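# Stack large carton on raised block, small carton on top

## Task

Set the large carton on the raised block so that no part of it extends beyond the blue tape outline, then set the small carton on the large one so that none of it overhangs the large carton's edge. Both must stay put by themselves once the robot is gone: the robot must release them and withdraw, and a placement that holds only while the robot supports it does not count.

## Robot and tools

ROBOT. Two Doosan M1013 six-joint arms, named left_arm and right_arm. Each ends in a vacuum tool with a suction cup. The cup point is the centre of the cup rim when nothing touches it, and the cup faces along that point's own +z axis. The tool body and wrist camera stick out up to about 9 cm sideways, starting roughly 4 cm behind the rim, so leave room around it. Bases in the scene frame: left_arm at (+0.020, +0.630, 0) m, right_arm at (-0.084, -0.589, 0) m, both turned slightly about z.

FRAME. All reported poses share one scene frame: origin on the tabletop midway between the arms, +z up, +x out over the table, left_arm on the +y side. The names left and right are labels only, not image sides. Printed positions can be a little off, more so at long reach.

ROW LAYOUT. Every motion uses one row of 14 numbers, each in [-1, 1], always covering both arms: left dx, dy, dz, rx, ry, rz, left suction, then right dx, dy, dz, rx, ry, rz, right suction. The first six per arm are an offset, not a pose: a target relative to that cup point's pose in the most recent result that showed it (before any such result, or for the second and later calls in one reply, relative to where the arm is when the action begins). The offset is expressed in the cup point's own axes, not the scene axes. Scale: 1.0 equals 0.6 m for dx, dy, dz and 180 degrees for rx, ry, rz, which together form one rotation vector. All zeros is not a pause; it drives the arm back to the reference pose. Suction: above 0.01 is on, 0.01 or less is off, and it keeps the last value sent, so repeat the current value for an arm you mean to leave alone.

TOOLS.
execute_actions {"actions": [...], "pictures": bool}: the list holds at most one item. An empty list just reports state (with images). {"rows": [[14 numbers], ...], "steps": n} runs up to 15 control steps of 1/30 s; each row is one step, every row is an offset from the same reference pose, and the last row repeats if steps exceed rows (at least 3 steps). {"steps": n} without rows waits up to 300 steps counted from the previous result, including your reply time. A rejected call sends nothing.
move {"target": [14 numbers], "speed": m/s}: drives each cup point in a straight line toward its offset target; speed 0.002 to 0.5, default 0.25, with turning capped at twice that in rad/s. Both paths finish together, lasting 0.5 to 10 s; longer ones are cut off at 10 s. Nothing slows for obstacles or the other arm, and the arm can lag, drift or overshoot the speed, especially when stretched out. Suction values are applied at the start.
wait {"seconds": 0 to 10}: lets time pass with no new command.
zoom_image {"camera": cam_high | cam_left_wrist | cam_right_wrist, "region": [x0, y0, x1, y1]}: pixel box, top-left origin, at most 504 by 504. Images are cam_high 672x504 and the wrist cameras 504x504 (fisheye).
read_manual {"section": "licences"}: only licence text.
finished_scene {"scene": n}: ends and grades the current scene; irreversible. Replying without any tool call ends everything.

CONTROL LIMITS. Each step the commanded pose is clipped to within 70 mm and 16 degrees of the measured pose, and position wins over orientation when both cannot be met. After a short action the arm only continues to the last clipped pose, so compare the reported pose to your goal and send the remainder.

RESULTS. The state line gives each cup point's position (m), quaternion wxyz, and velocities. A move adds a move: line with its ending (done, off_target, moving, held, fault) and limits (paced = target clipped; held = some steps blocked, after which the arm may jump fast), plus the distance to target. HELD marks blocked steps; pose unreachable names an arm whose command the clearance check altered. A Hand target line appears when nothing is kept back. suction_measured shows vacuum: near 0 means no seal, 0.83 or more is airtight; part_present goes to 1 at 0.50 and back to 0 below 0.45.

GRIPPING. Switch suction on and press the 36 mm rim fully onto a flat, smooth carton face, away from edges, seams and holes. Under vacuum the cup shrinks, so the load rides up to 12 mm nearer the tool. To release, set the object down on its support first, then switch suction off, then lift more than 15 mm. A cup sealed to the table pins the tool until suction is off.

AVOID. Arms are stiff: aiming even slightly past a firm contact can trigger a fault; fast touches hit hard. A joint torque over its limit (waist and shoulder 295, elbow 139, wrist joints 39.1 N m) or an external force of 144 N stops that arm for 10 s. Long holding heats motors; MOTOR HOT warns before an over-temperature stop. Never let the arms collide or press each other, never drop, slam or knock anything off the table. Loose objects may occasionally get a small push, so check placement before finishing.

Each tool is called after ">>>" as name(argument=value, ...) on one line, values as JSON.

## Session

I'll start by looking at the scene.

>>> execute_actions(actions=[])

Scene clock: 0.00 s of 6200.00 s.
left_arm: end_effector_position=(+0.6664, +0.7002, +0.3623) suction_measured=0.01 part_present=0 end_effector_quat_wxyz=(+0.001, -0.310, +0.951, +0.001) end_effector_velocity=(-0.000, +0.001, -0.001) end_effector_angular_velocity=(+0.001, +0.001, +0.001) | right_arm: end_effector_position=(+0.5650, -0.5443, +0.3633) suction_measured=0.00 part_present=0 end_effector_quat_wxyz=(+0.002, +0.225, +0.974, +0.000) end_effector_velocity=(-0.001, -0.000, +0.000) end_effector_angular_velocity=(-0.001, +0.003, +0.000)
Joint positions: left_arm=[-0.052  0.167  1.619  0.001  1.354 -0.576] | right_arm=[-0.055  0.166  1.619 -0.001  1.353  0.47 ]
Joint velocities: left_arm=[0.001 0.001 0.    0.001 0.    0.   ] | right_arm=[ 0.    -0.    -0.    -0.001  0.004  0.   ]
Hand target (left_arm): +0.666, +0.700, +0.362; +0.001, -0.310, +0.951, +0.001
Hand target (right_arm): +0.565, -0.544, +0.363; +0.002, +0.225, +0.974, +0.000

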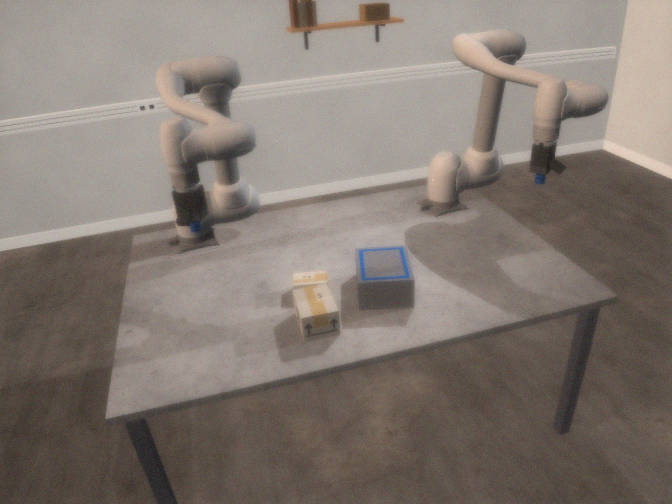

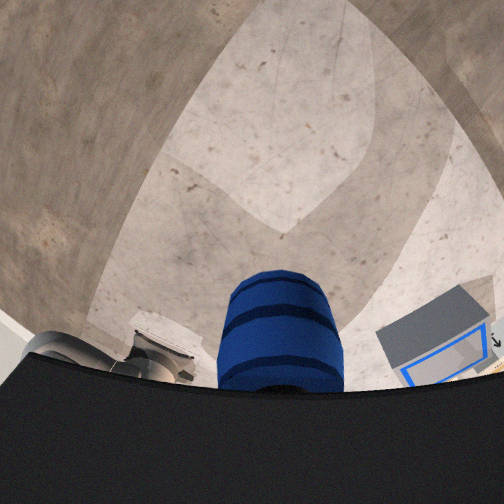

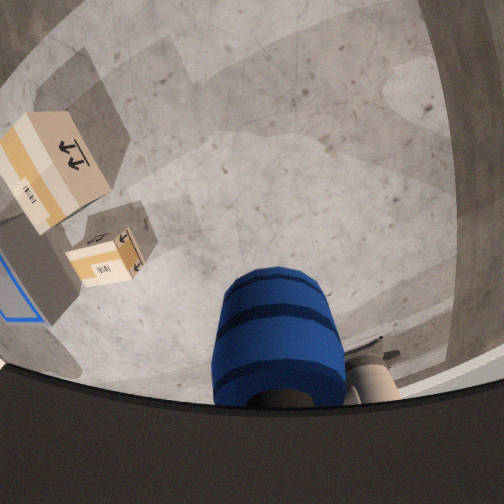

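>>> zoom_image(camera="cam_high", region=[260, 230, 440, 350])

>>> zoom_image(camera="cam_right_wrist", region=[0, 90, 240, 340])

Region (260, 230, 440, 350) of cam_high's 672x504 image, scaled by 2.800, with more detail than that image has.

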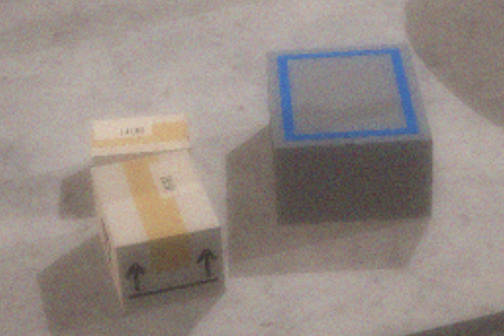

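Region (0, 90, 240, 340) of cam_right_wrist's 504x504 image, scaled by 2.016, with more detail than that image has; it fills the left 484 columns of this view, and the rest is white.

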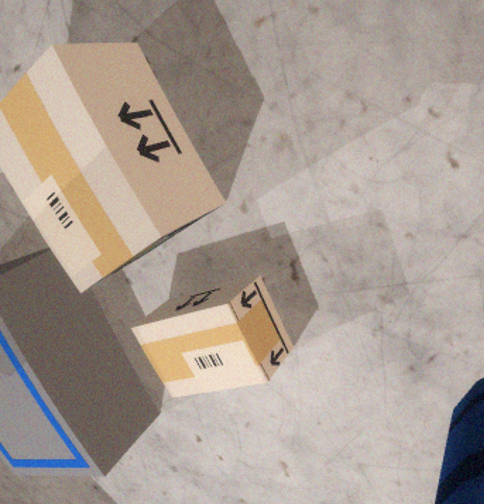

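>>> zoom_image(camera="cam_right_wrist", region=[0, 100, 126, 240])

>>> zoom_image(camera="cam_right_wrist", region=[50, 210, 170, 330])

>>> zoom_image(camera="cam_left_wrist", region=[364, 260, 504, 400])

Region (0, 100, 126, 240) of cam_right_wrist's 504x504 image, scaled by 3.600, with more detail than that image has; it fills the left 454 columns of this view, and the rest is white.

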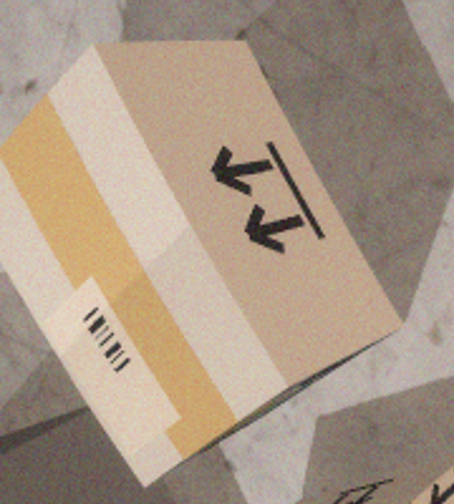

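Region (50, 210, 170, 330) of cam_right_wrist's 504x504 image, scaled by 4.200, with more detail than that image has.

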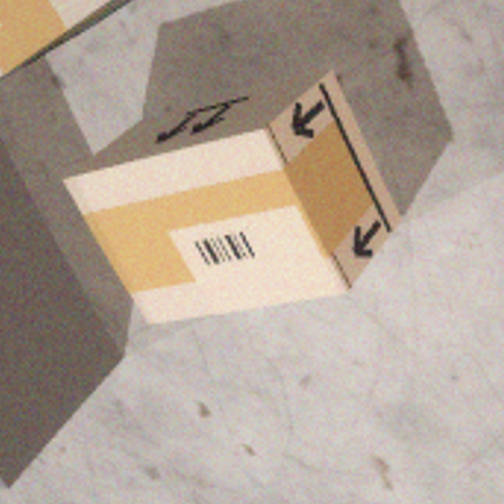

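Region (364, 260, 504, 400) of cam_left_wrist's 504x504 image, scaled by 3.600, with more detail than that image has.

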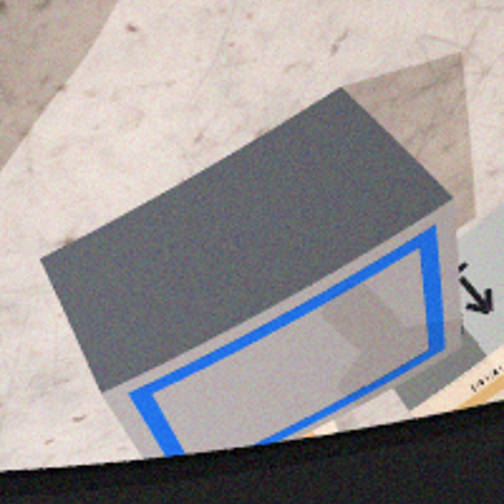

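>>> move(target=[0.6454, -0.8092, 0.1538, 0, 0, -0.2383, 0, 0, 0, 0, 0, 0, 0, 0], speed=0.5)

Scene clock: 10.10 s of 6200.00 s.
left_arm: end_effector_position=(+0.6401, +0.0794, +0.2702) suction_measured=0.01 part_present=0 end_effector_quat_wxyz=(+0.001, -0.636, +0.772, -0.001) end_effector_velocity=(-0.000, -0.000, +0.001) end_effector_angular_velocity=(-0.002, +0.001, +0.001) | right_arm: end_effector_position=(+0.5650, -0.5443, +0.3633) suction_measured=0.00 part_present=0 end_effector_quat_wxyz=(+0.002, +0.225, +0.974, +0.000) end_effector_velocity=(+0.001, -0.000, +0.000) end_effector_angular_velocity=(-0.000, -0.002, +0.000)
Joint positions: left_arm=[-0.874  0.486  1.354  0.001  1.301 -2.147] | right_arm=[-0.055  0.166  1.619 -0.001  1.353  0.47 ]
Joint velocities: left_arm=[ 0.    -0.001 -0.    -0.002  0.    -0.   ] | right_arm=[ 0.     0.    -0.001 -0.    -0.002  0.   ]
Hand target (left_arm): +0.640, +0.079, +0.270; +0.001, -0.636, +0.772, -0.001
Hand target (right_arm): +0.565, -0.544, +0.363; +0.002, +0.225, +0.974, +0.000
Off the commanded pose (left_arm): 0.001 m, 0 deg.
Off the commanded pose (right_arm): 0.000 m, 0 deg.
Kept back: nothing.
After step 90, 5.37 s passed at rest.
move: done

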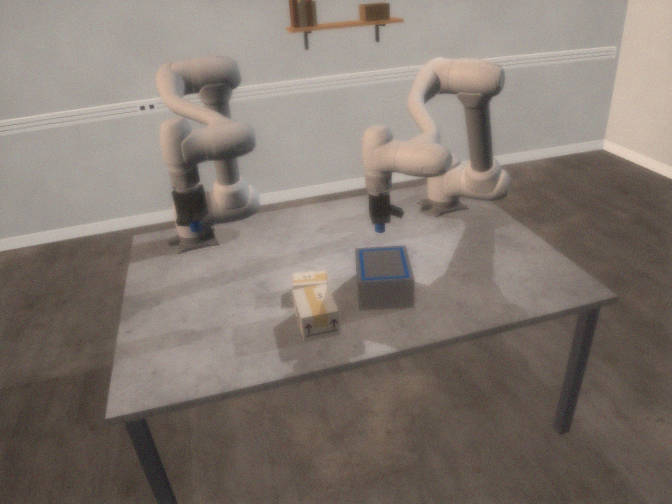

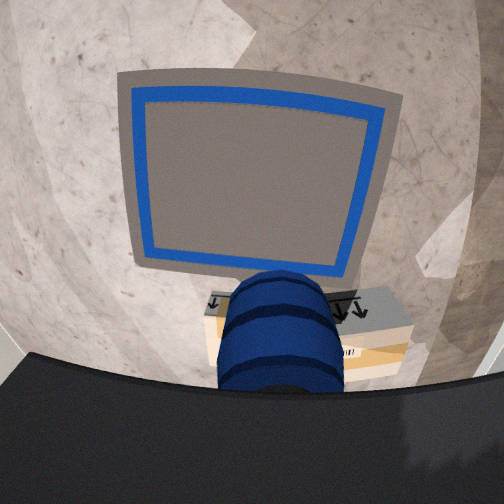

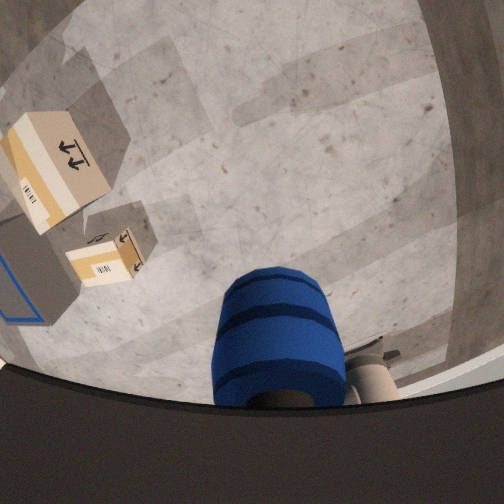

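>>> zoom_image(camera="cam_left_wrist", region=[100, 50, 260, 290])

>>> zoom_image(camera="cam_left_wrist", region=[260, 60, 420, 300])

>>> zoom_image(camera="cam_left_wrist", region=[190, 250, 430, 400])

Region (100, 50, 260, 290) of cam_left_wrist's 504x504 image, scaled by 2.100, with more detail than that image has.

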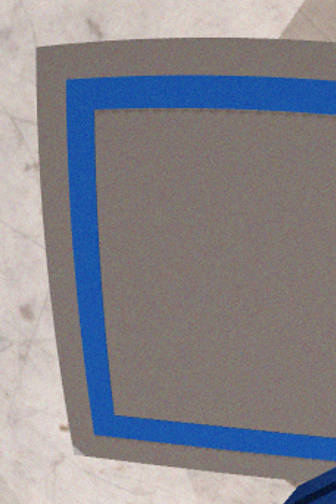

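Region (260, 60, 420, 300) of cam_left_wrist's 504x504 image, scaled by 2.100, with more detail than that image has.

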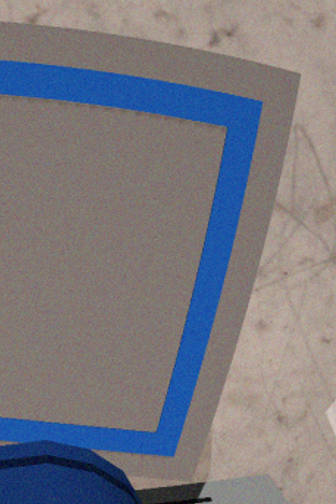

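Region (190, 250, 430, 400) of cam_left_wrist's 504x504 image, scaled by 2.100, with more detail than that image has; it fills the top 315 rows of this view, and the rest is white.

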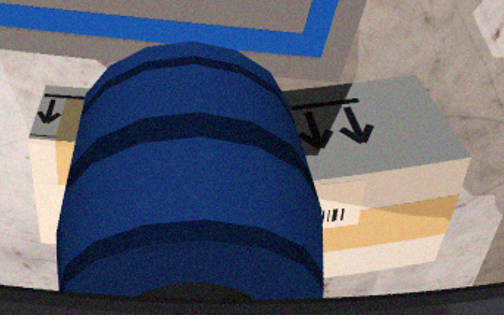

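>>> move(target=[0.4186, -0.2427, 0.1003, 0, 0, -0.0778, 0, 0, 0, 0, 0, 0, 0, 0], speed=0.5)

>>> zoom_image(camera="cam_left_wrist", region=[100, 80, 270, 320])

>>> zoom_image(camera="cam_left_wrist", region=[270, 80, 440, 320])

Scene clock: 14.43 s of 6200.00 s.
left_arm: end_effector_position=(+0.7352, -0.1948, +0.2102) suction_measured=0.01 part_present=0 end_effector_quat_wxyz=(-0.001, +0.725, -0.688, +0.001) end_effector_velocity=(+0.000, +0.000, -0.001) end_effector_angular_velocity=(+0.002, +0.001, +0.000) | right_arm: end_effector_position=(+0.5650, -0.5443, +0.3633) suction_measured=0.00 part_present=0 end_effector_quat_wxyz=(+0.002, +0.225, +0.974, +0.000) end_effector_velocity=(+0.001, -0.000, +0.000) end_effector_angular_velocity=(-0.000, -0.000, +0.001)
Joint positions: left_arm=[-0.995  1.033  0.497  0.002  1.609 -2.512] | right_arm=[-0.055  0.166  1.619 -0.001  1.353  0.47 ]
Joint velocities: left_arm=[ 0.     0.002 -0.001  0.     0.001 -0.   ] | right_arm=[ 0.     0.001 -0.001 -0.     0.    -0.   ]
Hand target (left_arm): +0.735, -0.195, +0.210; -0.001, +0.725, -0.688, +0.001
Hand target (right_arm): +0.565, -0.544, +0.363; +0.002, +0.225, +0.974, +0.000
Off the commanded pose (left_arm): 0.000 m, 0 deg.
Off the commanded pose (right_arm): 0.000 m, 0 deg.
Kept back: nothing.
After step 90, 0.13 s passed at rest.
move: done; limits=paced

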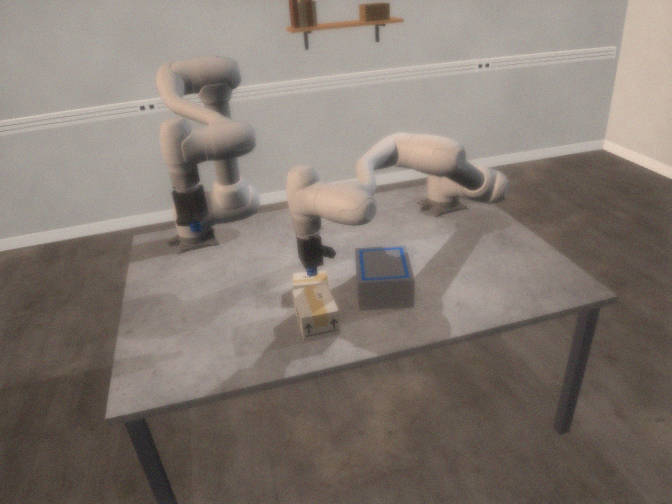

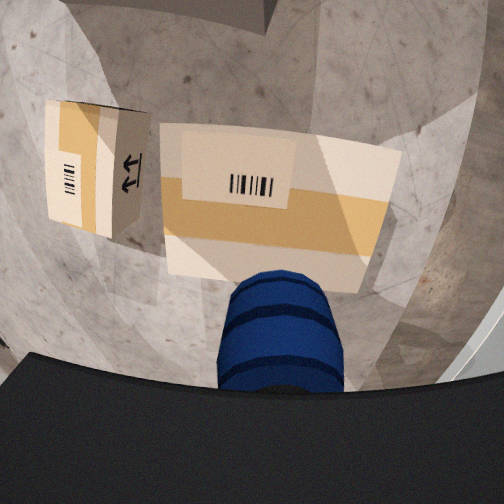

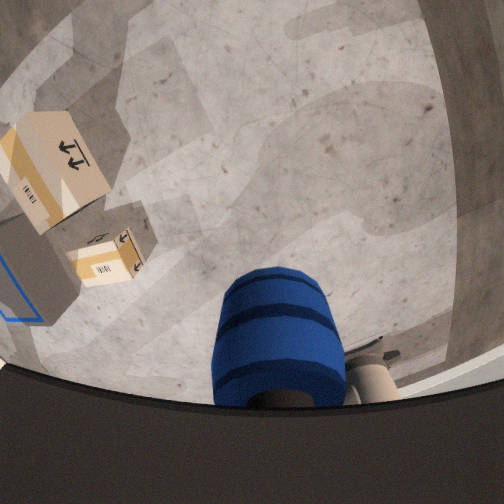

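Region (100, 80, 270, 320) of cam_left_wrist's 504x504 image, scaled by 2.100, with more detail than that image has; it fills the left 357 columns of this view, and the rest is white.

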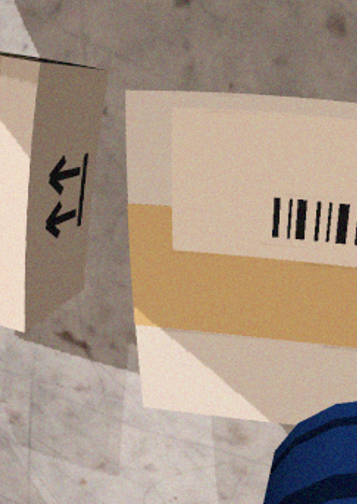

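Region (270, 80, 440, 320) of cam_left_wrist's 504x504 image, scaled by 2.100, with more detail than that image has; it fills the left 357 columns of this view, and the rest is white.

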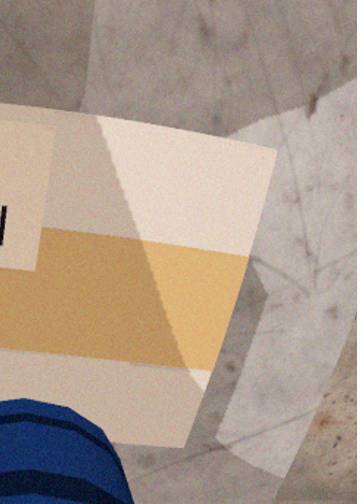

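>>> move(target=[0, 0, 0.158, 0, 0, 0, 1, 0, 0, 0, 0, 0, 0, 0], speed=0.3)

>>> move(target=[0, 0, 0.03, 0, 0, 0, 1, 0, 0, 0, 0, 0, 0, 0], speed=0.04)

Scene clock: 15.50 s of 6200.00 s.
left_arm: end_effector_position=(+0.7353, -0.1949, +0.1155) suction_measured=0.01 part_present=0 end_effector_quat_wxyz=(-0.001, +0.725, -0.688, +0.001) end_effector_velocity=(-0.000, +0.001, -0.001) end_effector_angular_velocity=(+0.002, +0.001, +0.000) | right_arm: end_effector_position=(+0.5650, -0.5443, +0.3633) suction_measured=0.00 part_present=0 end_effector_quat_wxyz=(+0.002, +0.225, +0.974, +0.000) end_effector_velocity=(+0.000, +0.000, -0.000) end_effector_angular_velocity=(+0.000, -0.002, -0.000)
Joint positions: left_arm=[-0.995  1.045  0.645  0.001  1.451 -2.512] | right_arm=[-0.055  0.166  1.619 -0.001  1.353  0.47 ]
Joint velocities: left_arm=[0.    0.001 0.002 0.    0.    0.   ] | right_arm=[ 0.    -0.     0.001  0.    -0.003  0.   ]
Hand target (left_arm): +0.735, -0.195, +0.115; -0.001, +0.725, -0.688, +0.001
Hand target (right_arm): +0.565, -0.544, +0.363; +0.002, +0.225, +0.974, +0.000
Off the commanded pose (left_arm): 0.000 m, 0 deg.
Off the commanded pose (right_arm): 0.000 m, 0 deg.
Kept back: nothing.
move: done

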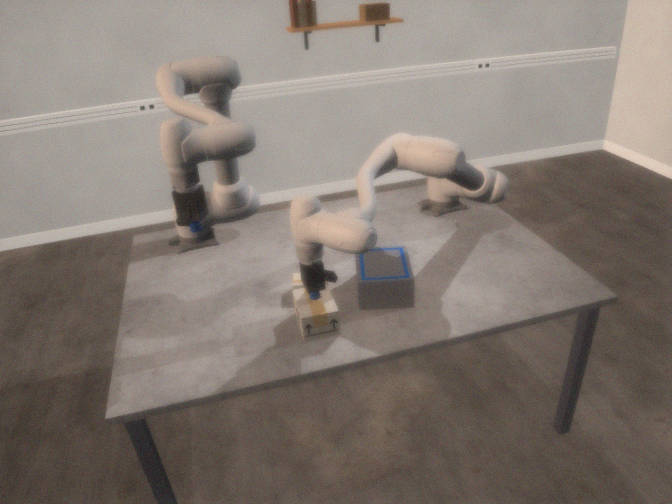

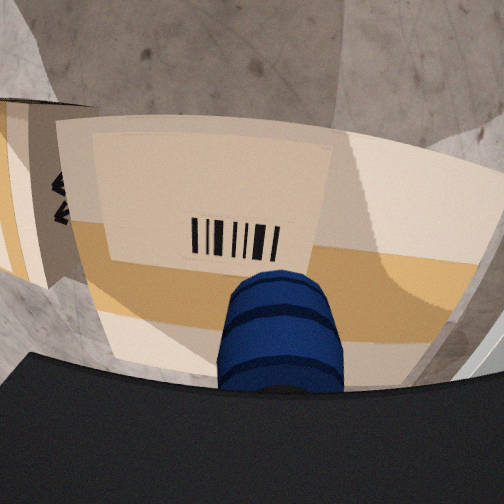

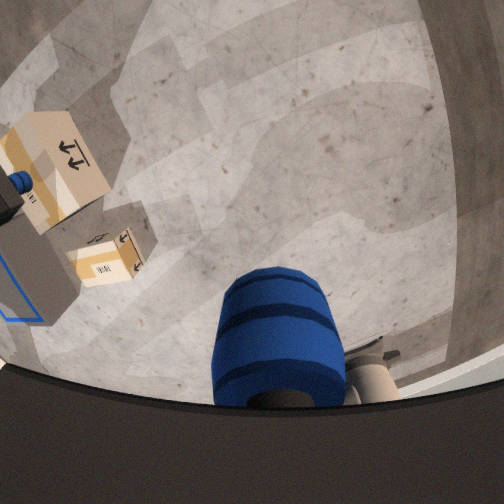

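Scene clock: 16.20 s of 6200.00 s.
left_arm: end_effector_position=(+0.7353, -0.1949, +0.0973) suction_measured=0.89 part_present=1 end_effector_quat_wxyz=(-0.001, +0.725, -0.688, +0.001) end_effector_velocity=(+0.000, +0.000, +0.001) end_effector_angular_velocity=(-0.000, -0.001, -0.000) | right_arm: end_effector_position=(+0.5650, -0.5443, +0.3633) suction_measured=0.00 part_present=0 end_effector_quat_wxyz=(+0.002, +0.225, +0.974, +0.000) end_effector_velocity=(+0.000, +0.000, +0.001) end_effector_angular_velocity=(+0.000, -0.000, -0.001)
Joint positions: left_arm=[-0.995  1.051  0.665  0.001  1.424 -2.512] | right_arm=[-0.055  0.166  1.619 -0.001  1.353  0.47 ]
Joint velocities: left_arm=[ 0.    -0.001 -0.     0.     0.     0.   ] | right_arm=[ 0.    -0.    -0.001  0.     0.001  0.001]
Hand target (left_arm): +0.735, -0.195, +0.098; -0.001, +0.725, -0.688, +0.001
Hand target (right_arm): +0.565, -0.544, +0.363; +0.002, +0.225, +0.974, +0.000
Off the commanded pose (left_arm): 0.000 m, 0 deg.
Off the commanded pose (right_arm): 0.000 m, 0 deg.
Kept back: nothing.
move: done

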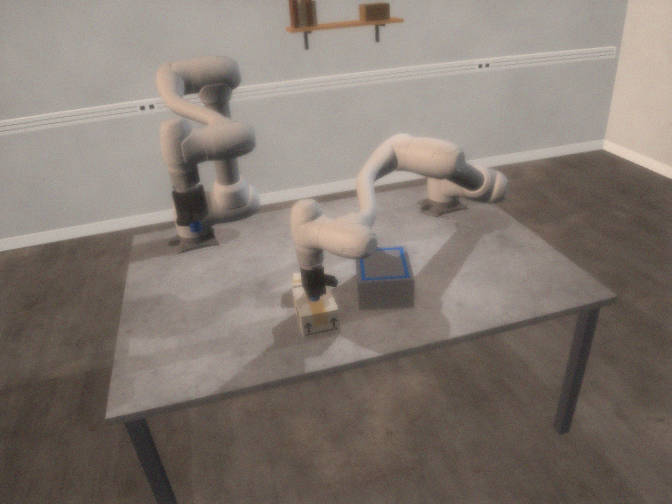

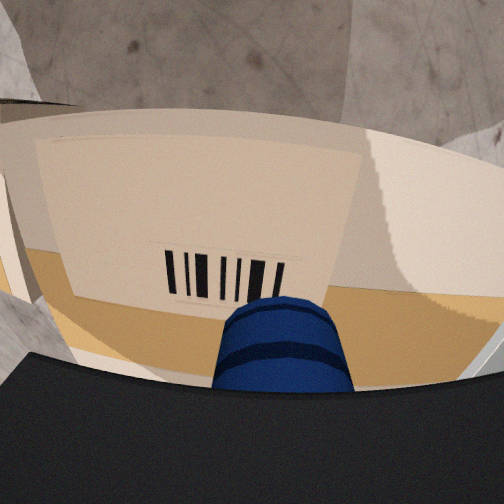

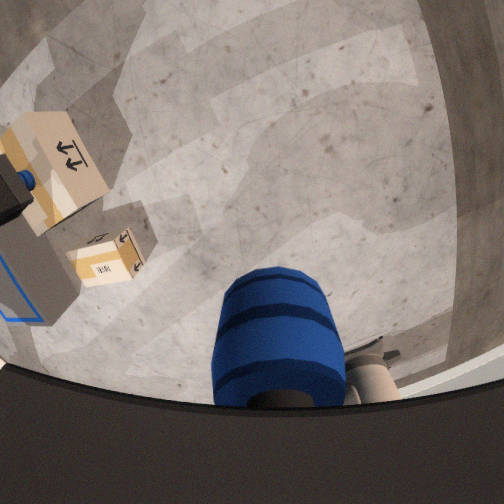

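>>> move(target=[-0.0932, 0.029, -0.2462, 0, 0, 0, 1, 0.1509, 0.1383, 0.1555, 0, 0, -0.0806, 0], speed=0.3)

>>> move(target=[-0.4026, 0.137, 0.0083, 0, 0, 0.0778, 1, 0.0687, 0.4385, 0.1583, 0, 0, 0, 0], speed=0.35)

>>> zoom_image(camera="cam_right_wrist", region=[150, 100, 390, 320])

>>> zoom_image(camera="cam_high", region=[320, 190, 460, 320])

Scene clock: 17.57 s of 6200.00 s.
left_arm: end_effector_position=(+0.7149, -0.1398, +0.2448) suction_measured=0.94 part_present=1 end_effector_quat_wxyz=(-0.001, +0.725, -0.688, +0.001) end_effector_velocity=(+0.000, +0.000, +0.003) end_effector_angular_velocity=(-0.002, -0.003, -0.000) | right_arm: end_effector_position=(+0.5203, -0.4298, +0.2700) suction_measured=0.00 part_present=0 end_effector_quat_wxyz=(+0.002, +0.100, +0.995, +0.000) end_effector_velocity=(-0.001, +0.000, -0.000) end_effector_angular_velocity=(-0.001, +0.002, +0.001)
Joint positions: left_arm=[-0.976  0.88   0.727  0.002  1.533 -2.494] | right_arm=[ 0.132  0.171  1.788 -0.001  1.179  0.403]
Joint velocities: left_arm=[ 0.    -0.002 -0.001  0.    -0.     0.   ] | right_arm=[ 0.001 -0.     0.    -0.     0.002 -0.   ]
Hand target (left_arm): +0.715, -0.140, +0.245; -0.001, +0.725, -0.688, +0.001
Hand target (right_arm): +0.520, -0.430, +0.270; +0.002, +0.100, +0.995, +0.000
Off the commanded pose (left_arm): 0.000 m, 0 deg.
Off the commanded pose (right_arm): 0.000 m, 0 deg.
Kept back: nothing.
move: done

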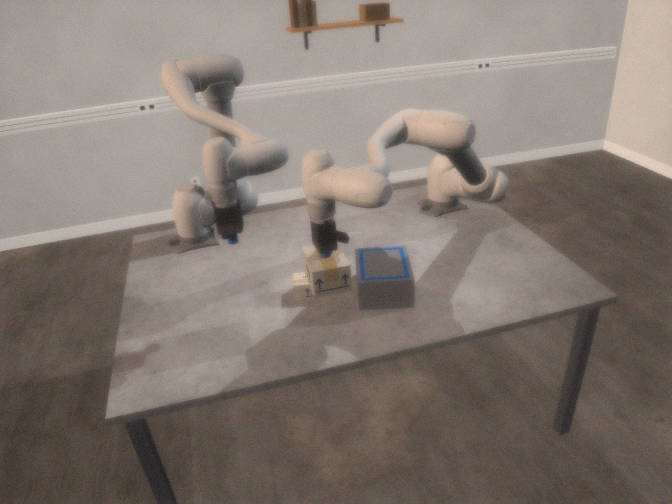

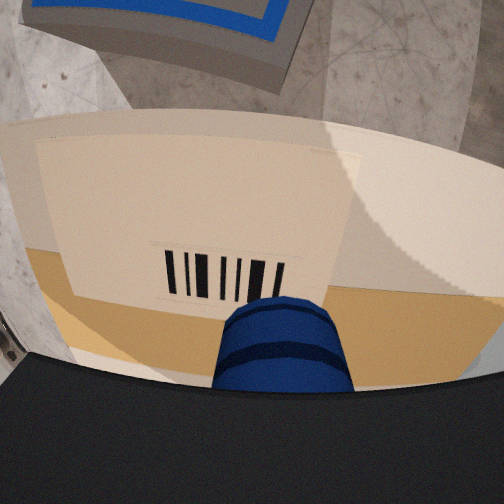

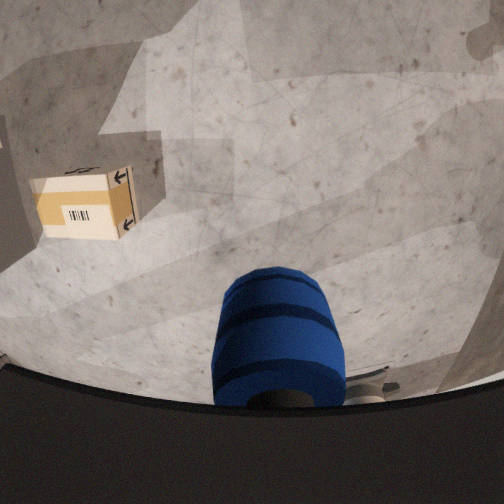

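Scene clock: 18.80 s of 6200.00 s.
left_arm: end_effector_position=(+0.6202, +0.0969, +0.2397) suction_measured=0.94 part_present=1 end_effector_quat_wxyz=(+0.001, -0.636, +0.772, -0.000) end_effector_velocity=(-0.001, +0.001, -0.001) end_effector_angular_velocity=(+0.001, +0.001, -0.001) | right_arm: end_effector_position=(+0.5326, -0.1634, +0.1752) suction_measured=0.00 part_present=0 end_effector_quat_wxyz=(+0.002, +0.100, +0.995, +0.001) end_effector_velocity=(-0.001, +0.000, -0.000) end_effector_angular_velocity=(-0.001, +0.002, +0.001)
Joint positions: left_arm=[-0.876  0.46   1.451  0.002  1.23  -2.149] | right_arm=[ 0.487  0.421  1.636 -0.001  1.081  0.759]
Joint velocities: left_arm=[-0.    -0.     0.003 -0.    -0.     0.001] | right_arm=[ 0.001  0.001 -0.001  0.     0.003 -0.   ]
Hand target (left_arm): +0.620, +0.097, +0.240; +0.001, -0.636, +0.772, -0.000
Hand target (right_arm): +0.533, -0.163, +0.175; +0.002, +0.100, +0.995, +0.001
Off the commanded pose (left_arm): 0.000 m, 0 deg.
Off the commanded pose (right_arm): 0.000 m, 0 deg.
Kept back: nothing.
move: done

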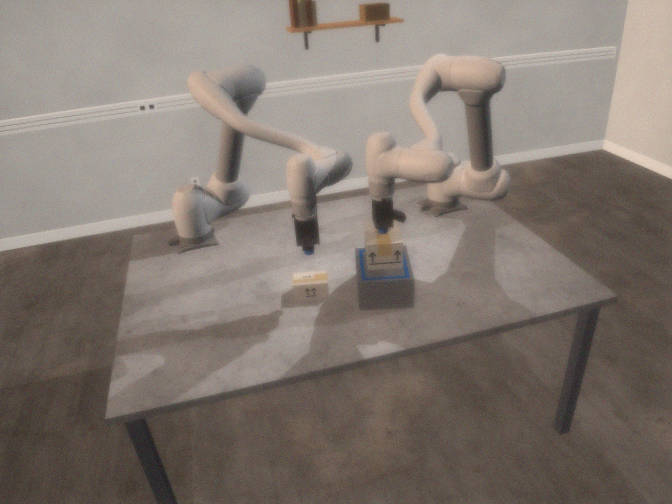

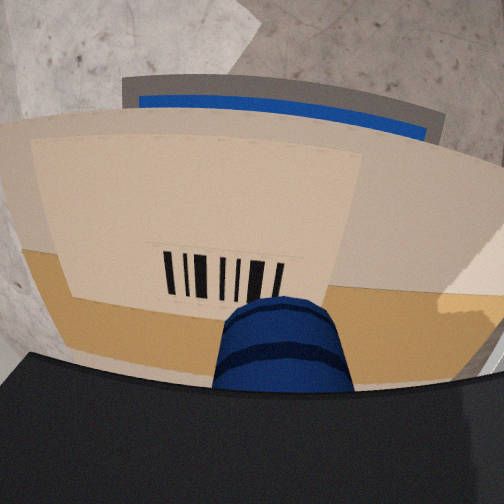

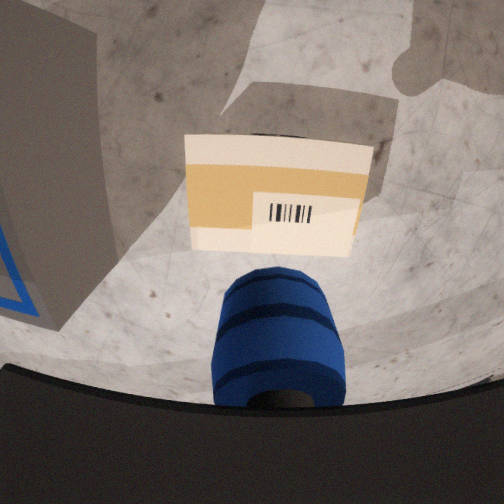

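Region (150, 100, 390, 320) of cam_right_wrist's 504x504 image, scaled by 2.100, with more detail than that image has; it fills the top 462 rows of this view, and the rest is white.

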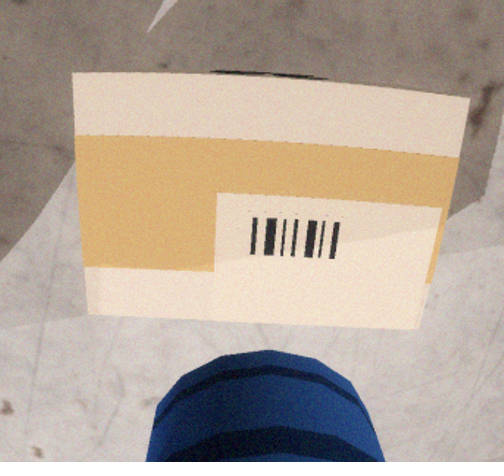

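Region (320, 190, 460, 320) of cam_high's 672x504 image, scaled by 3.600, with more detail than that image has; it fills the top 468 rows of this view, and the rest is white.

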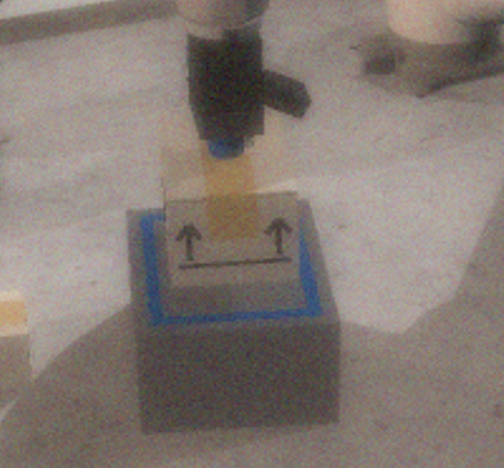

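>>> move(target=[0, 0, 0.0378, 0, 0, 0, 1, -0.01, -0.01, 0.1587, 0, 0, 0, 1], speed=0.3)

>>> move(target=[0, 0, 0.0125, 0, 0, 0, 1, 0, 0, 0.033, 0, 0, 0, 1], speed=0.04)

>>> zoom_image(camera="cam_high", region=[320, 190, 460, 320])

Scene clock: 20.33 s of 6200.00 s.
left_arm: end_effector_position=(+0.6202, +0.0969, +0.2171) suction_measured=0.94 part_present=1 end_effector_quat_wxyz=(+0.001, -0.636, +0.772, -0.000) end_effector_velocity=(+0.000, +0.000, +0.001) end_effector_angular_velocity=(+0.000, -0.002, -0.000) | right_arm: end_effector_position=(+0.5375, -0.1703, +0.0800) suction_measured=0.00 part_present=0 end_effector_quat_wxyz=(+0.002, +0.100, +0.995, +0.001) end_effector_velocity=(-0.000, -0.000, -0.000) end_effector_angular_velocity=(-0.000, -0.000, +0.001)
Joint positions: left_arm=[-0.876  0.473  1.475  0.002  1.193 -2.149] | right_arm=[ 0.476  0.503  1.707 -0.001  0.927  0.748]
Joint velocities: left_arm=[ 0.    -0.001 -0.001  0.001  0.     0.   ] | right_arm=[-0.     0.     0.001 -0.001 -0.001 -0.001]
Hand target (left_arm): +0.620, +0.097, +0.217; +0.001, -0.636, +0.772, -0.000
Hand target (right_arm): +0.537, -0.170, +0.080; +0.002, +0.100, +0.995, +0.001
Off the commanded pose (left_arm): 0.000 m, 0 deg.
Off the commanded pose (right_arm): 0.000 m, 0 deg.
Kept back: nothing.
move: done

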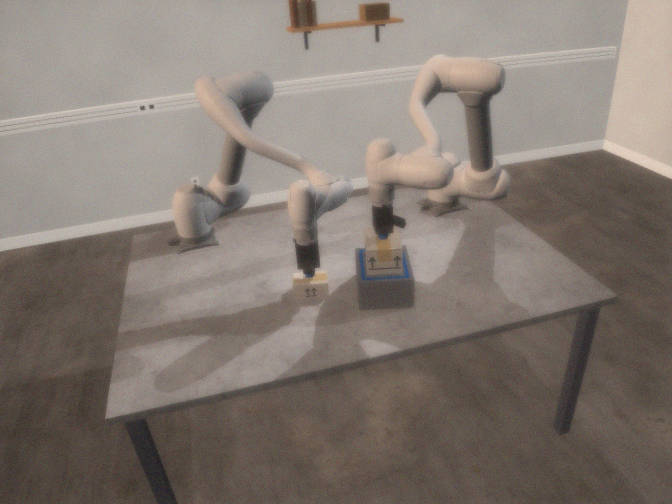

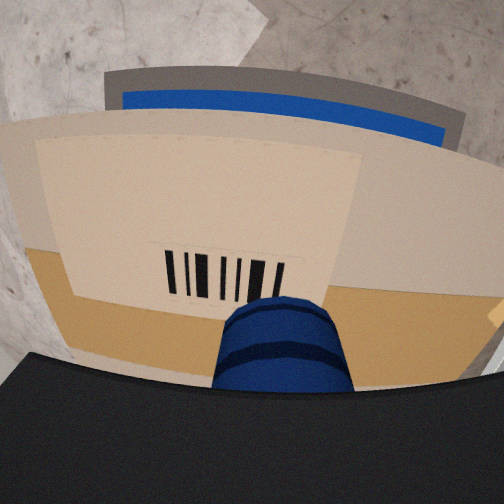

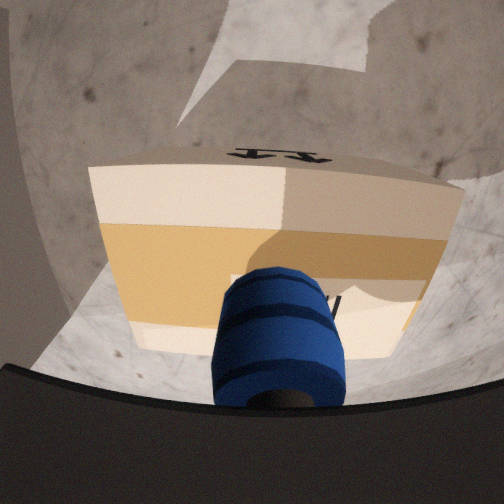

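Scene clock: 21.07 s of 6200.00 s.
left_arm: end_effector_position=(+0.6202, +0.0968, +0.2098) suction_measured=0.94 part_present=1 end_effector_quat_wxyz=(+0.001, -0.636, +0.772, -0.001) end_effector_velocity=(+0.000, +0.000, +0.000) end_effector_angular_velocity=(-0.000, -0.001, -0.000) | right_arm: end_effector_position=(+0.5375, -0.1703, +0.0602) suction_measured=0.99 part_present=1 end_effector_quat_wxyz=(+0.002, +0.100, +0.995, +0.001) end_effector_velocity=(-0.001, -0.001, -0.001) end_effector_angular_velocity=(-0.002, +0.003, +0.000)
Joint positions: left_arm=[-0.876  0.477  1.482  0.002  1.181 -2.149] | right_arm=[ 0.476  0.523  1.718 -0.001  0.896  0.748]
Joint velocities: left_arm=[ 0.    -0.001  0.001  0.001 -0.001  0.   ] | right_arm=[-0.     0.001  0.002 -0.001  0.001  0.   ]
Hand target (left_arm): +0.620, +0.097, +0.210; +0.001, -0.636, +0.772, -0.000
Hand target (right_arm): +0.538, -0.170, +0.060; +0.002, +0.100, +0.995, +0.001
Off the commanded pose (left_arm): 0.000 m, 0 deg.
Off the commanded pose (right_arm): 0.000 m, 0 deg.
Kept back: nothing.
move: done

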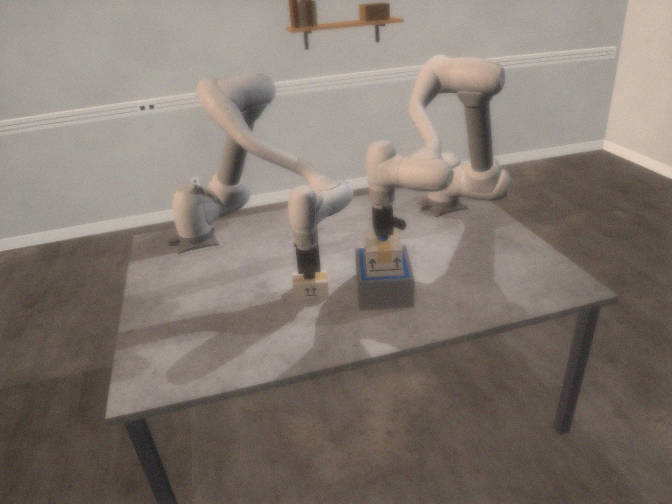

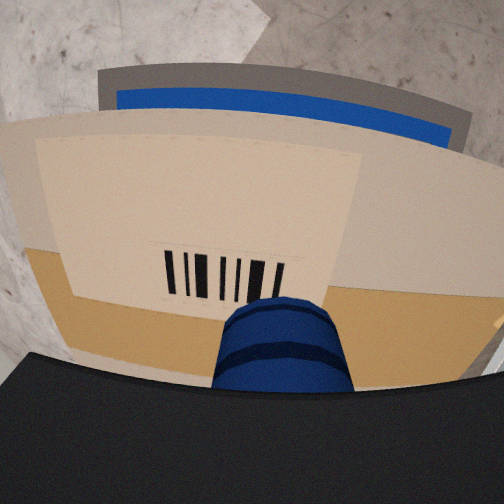

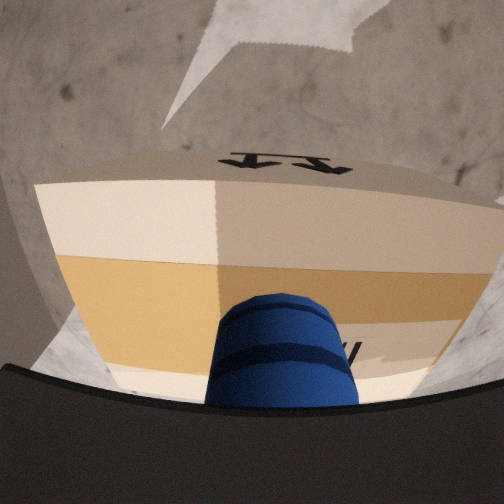

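Region (320, 190, 460, 320) of cam_high's 672x504 image, scaled by 3.600, with more detail than that image has; it fills the top 468 rows of this view, and the rest is white.

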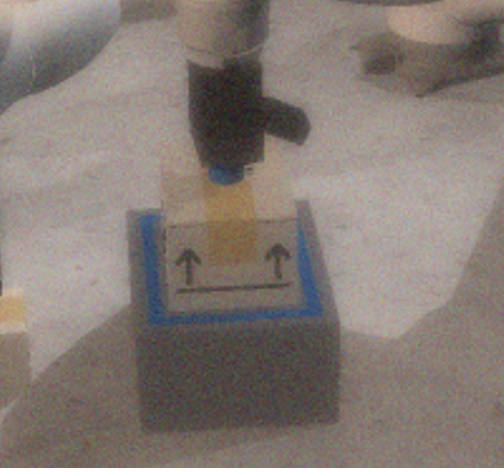

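>>> move(target=[0, 0, 0.003, 0, 0, 0, 1, 0, 0, -0.13, 0, 0, 0.13, 1], speed=0.5)

Scene clock: 22.17 s of 6200.00 s.
left_arm: end_effector_position=(+0.6203, +0.0968, +0.2082) suction_measured=0.94 part_present=1 end_effector_quat_wxyz=(+0.001, -0.636, +0.772, -0.001) end_effector_velocity=(+0.000, +0.001, -0.001) end_effector_angular_velocity=(+0.002, +0.001, +0.000) | right_arm: end_effector_position=(+0.5373, -0.1705, +0.1382) suction_measured=1.00 part_present=1 end_effector_quat_wxyz=(+0.002, +0.299, +0.954, +0.001) end_effector_velocity=(+0.001, +0.001, +0.001) end_effector_angular_velocity=(-0.000, -0.001, -0.000)
Joint positions: left_arm=[-0.876  0.478  1.483  0.002  1.179 -2.149] | right_arm=[ 0.476  0.45   1.667 -0.001  1.02   1.156]
Joint velocities: left_arm=[ 0.001  0.001  0.001  0.001  0.    -0.   ] | right_arm=[ 0.001  0.    -0.002 -0.001  0.001  0.001]
Hand target (left_arm): +0.620, +0.097, +0.208; +0.001, -0.636, +0.772, -0.001
Hand target (right_arm): +0.537, -0.170, +0.138; +0.002, +0.299, +0.954, +0.001
Off the commanded pose (left_arm): 0.000 m, 0 deg.
Off the commanded pose (right_arm): 0.000 m, 0 deg.
Kept back: nothing.
move: done

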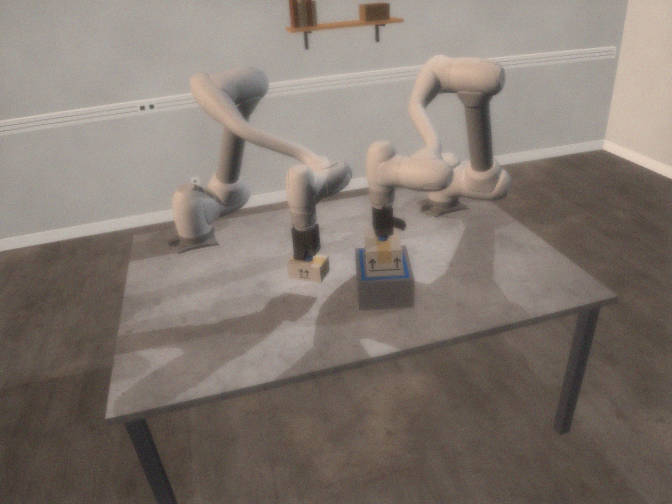

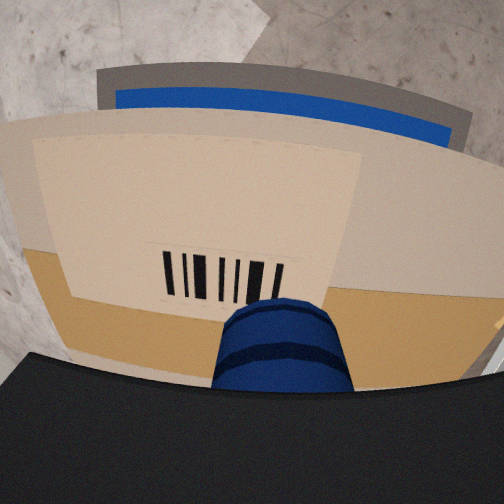

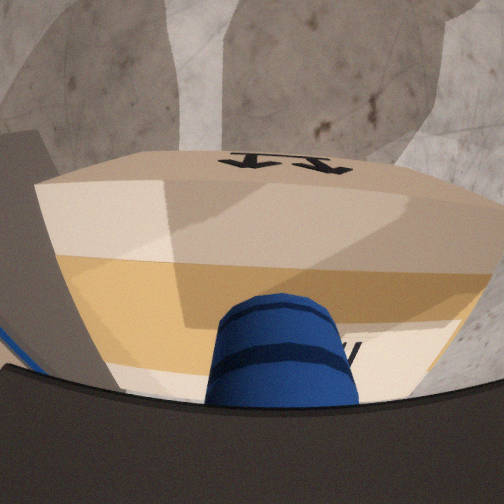

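>>> move(target=[0, 0, 0, 0, 0, 0, 0, 0, 0, -0.14, 0, 0, 0.13, 1], speed=0.5)

Scene clock: 32.50 s of 6200.00 s.
left_arm: end_effector_position=(+0.6205, +0.0966, +0.2103) suction_measured=0.01 part_present=0 end_effector_quat_wxyz=(+0.001, -0.636, +0.772, -0.002) end_effector_velocity=(-0.000, +0.000, -0.000) end_effector_angular_velocity=(+0.001, -0.000, +0.000) | right_arm: end_effector_position=(+0.5372, -0.1706, +0.2223) suction_measured=1.00 part_present=1 end_effector_quat_wxyz=(+0.001, +0.487, +0.874, +0.002) end_effector_velocity=(-0.001, -0.000, +0.000) end_effector_angular_velocity=(+0.000, +0.001, -0.000)
Joint positions: left_arm=[-0.876  0.476  1.482  0.002  1.179 -2.149] | right_arm=[ 0.476  0.388  1.592 -0.001  1.158  1.564]
Joint velocities: left_arm=[-0.     0.     0.     0.001  0.    -0.001] | right_arm=[ 0.    -0.001  0.     0.001  0.001  0.   ]
Hand target (left_arm): +0.620, +0.097, +0.210; +0.001, -0.636, +0.772, -0.002
Hand target (right_arm): +0.537, -0.171, +0.222; +0.001, +0.487, +0.874, +0.002
Off the commanded pose (left_arm): 0.002 m, 0 deg.
Off the commanded pose (right_arm): 0.000 m, 0 deg.
FORCE FAULT: contact force on the left arm reached its limit, and that arm stopped for 10 seconds. The contact can be on any part of that arm, not only on its tool. That arm's remaining commands of this call were not run. That arm holds still and accepts commands again. Move the arm away from the contact; if what it grips holds it there, let go first. Pushing or pulling that hard again can fault the arm again.
Kept back: nothing.
move: fault (left_arm)

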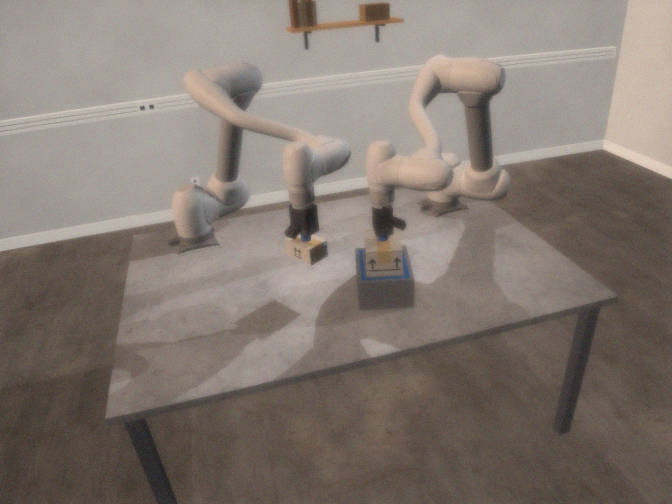

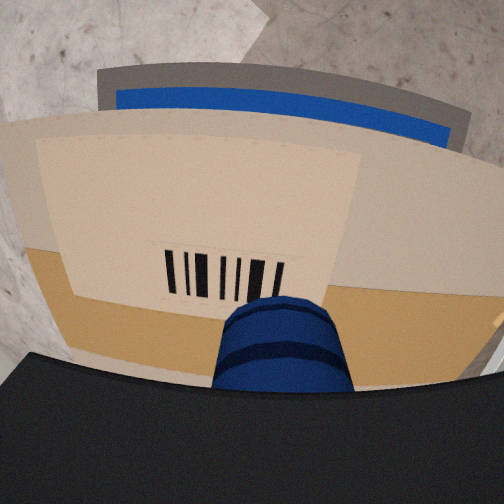

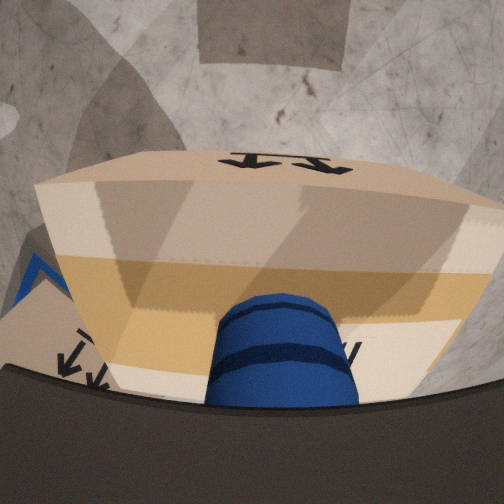

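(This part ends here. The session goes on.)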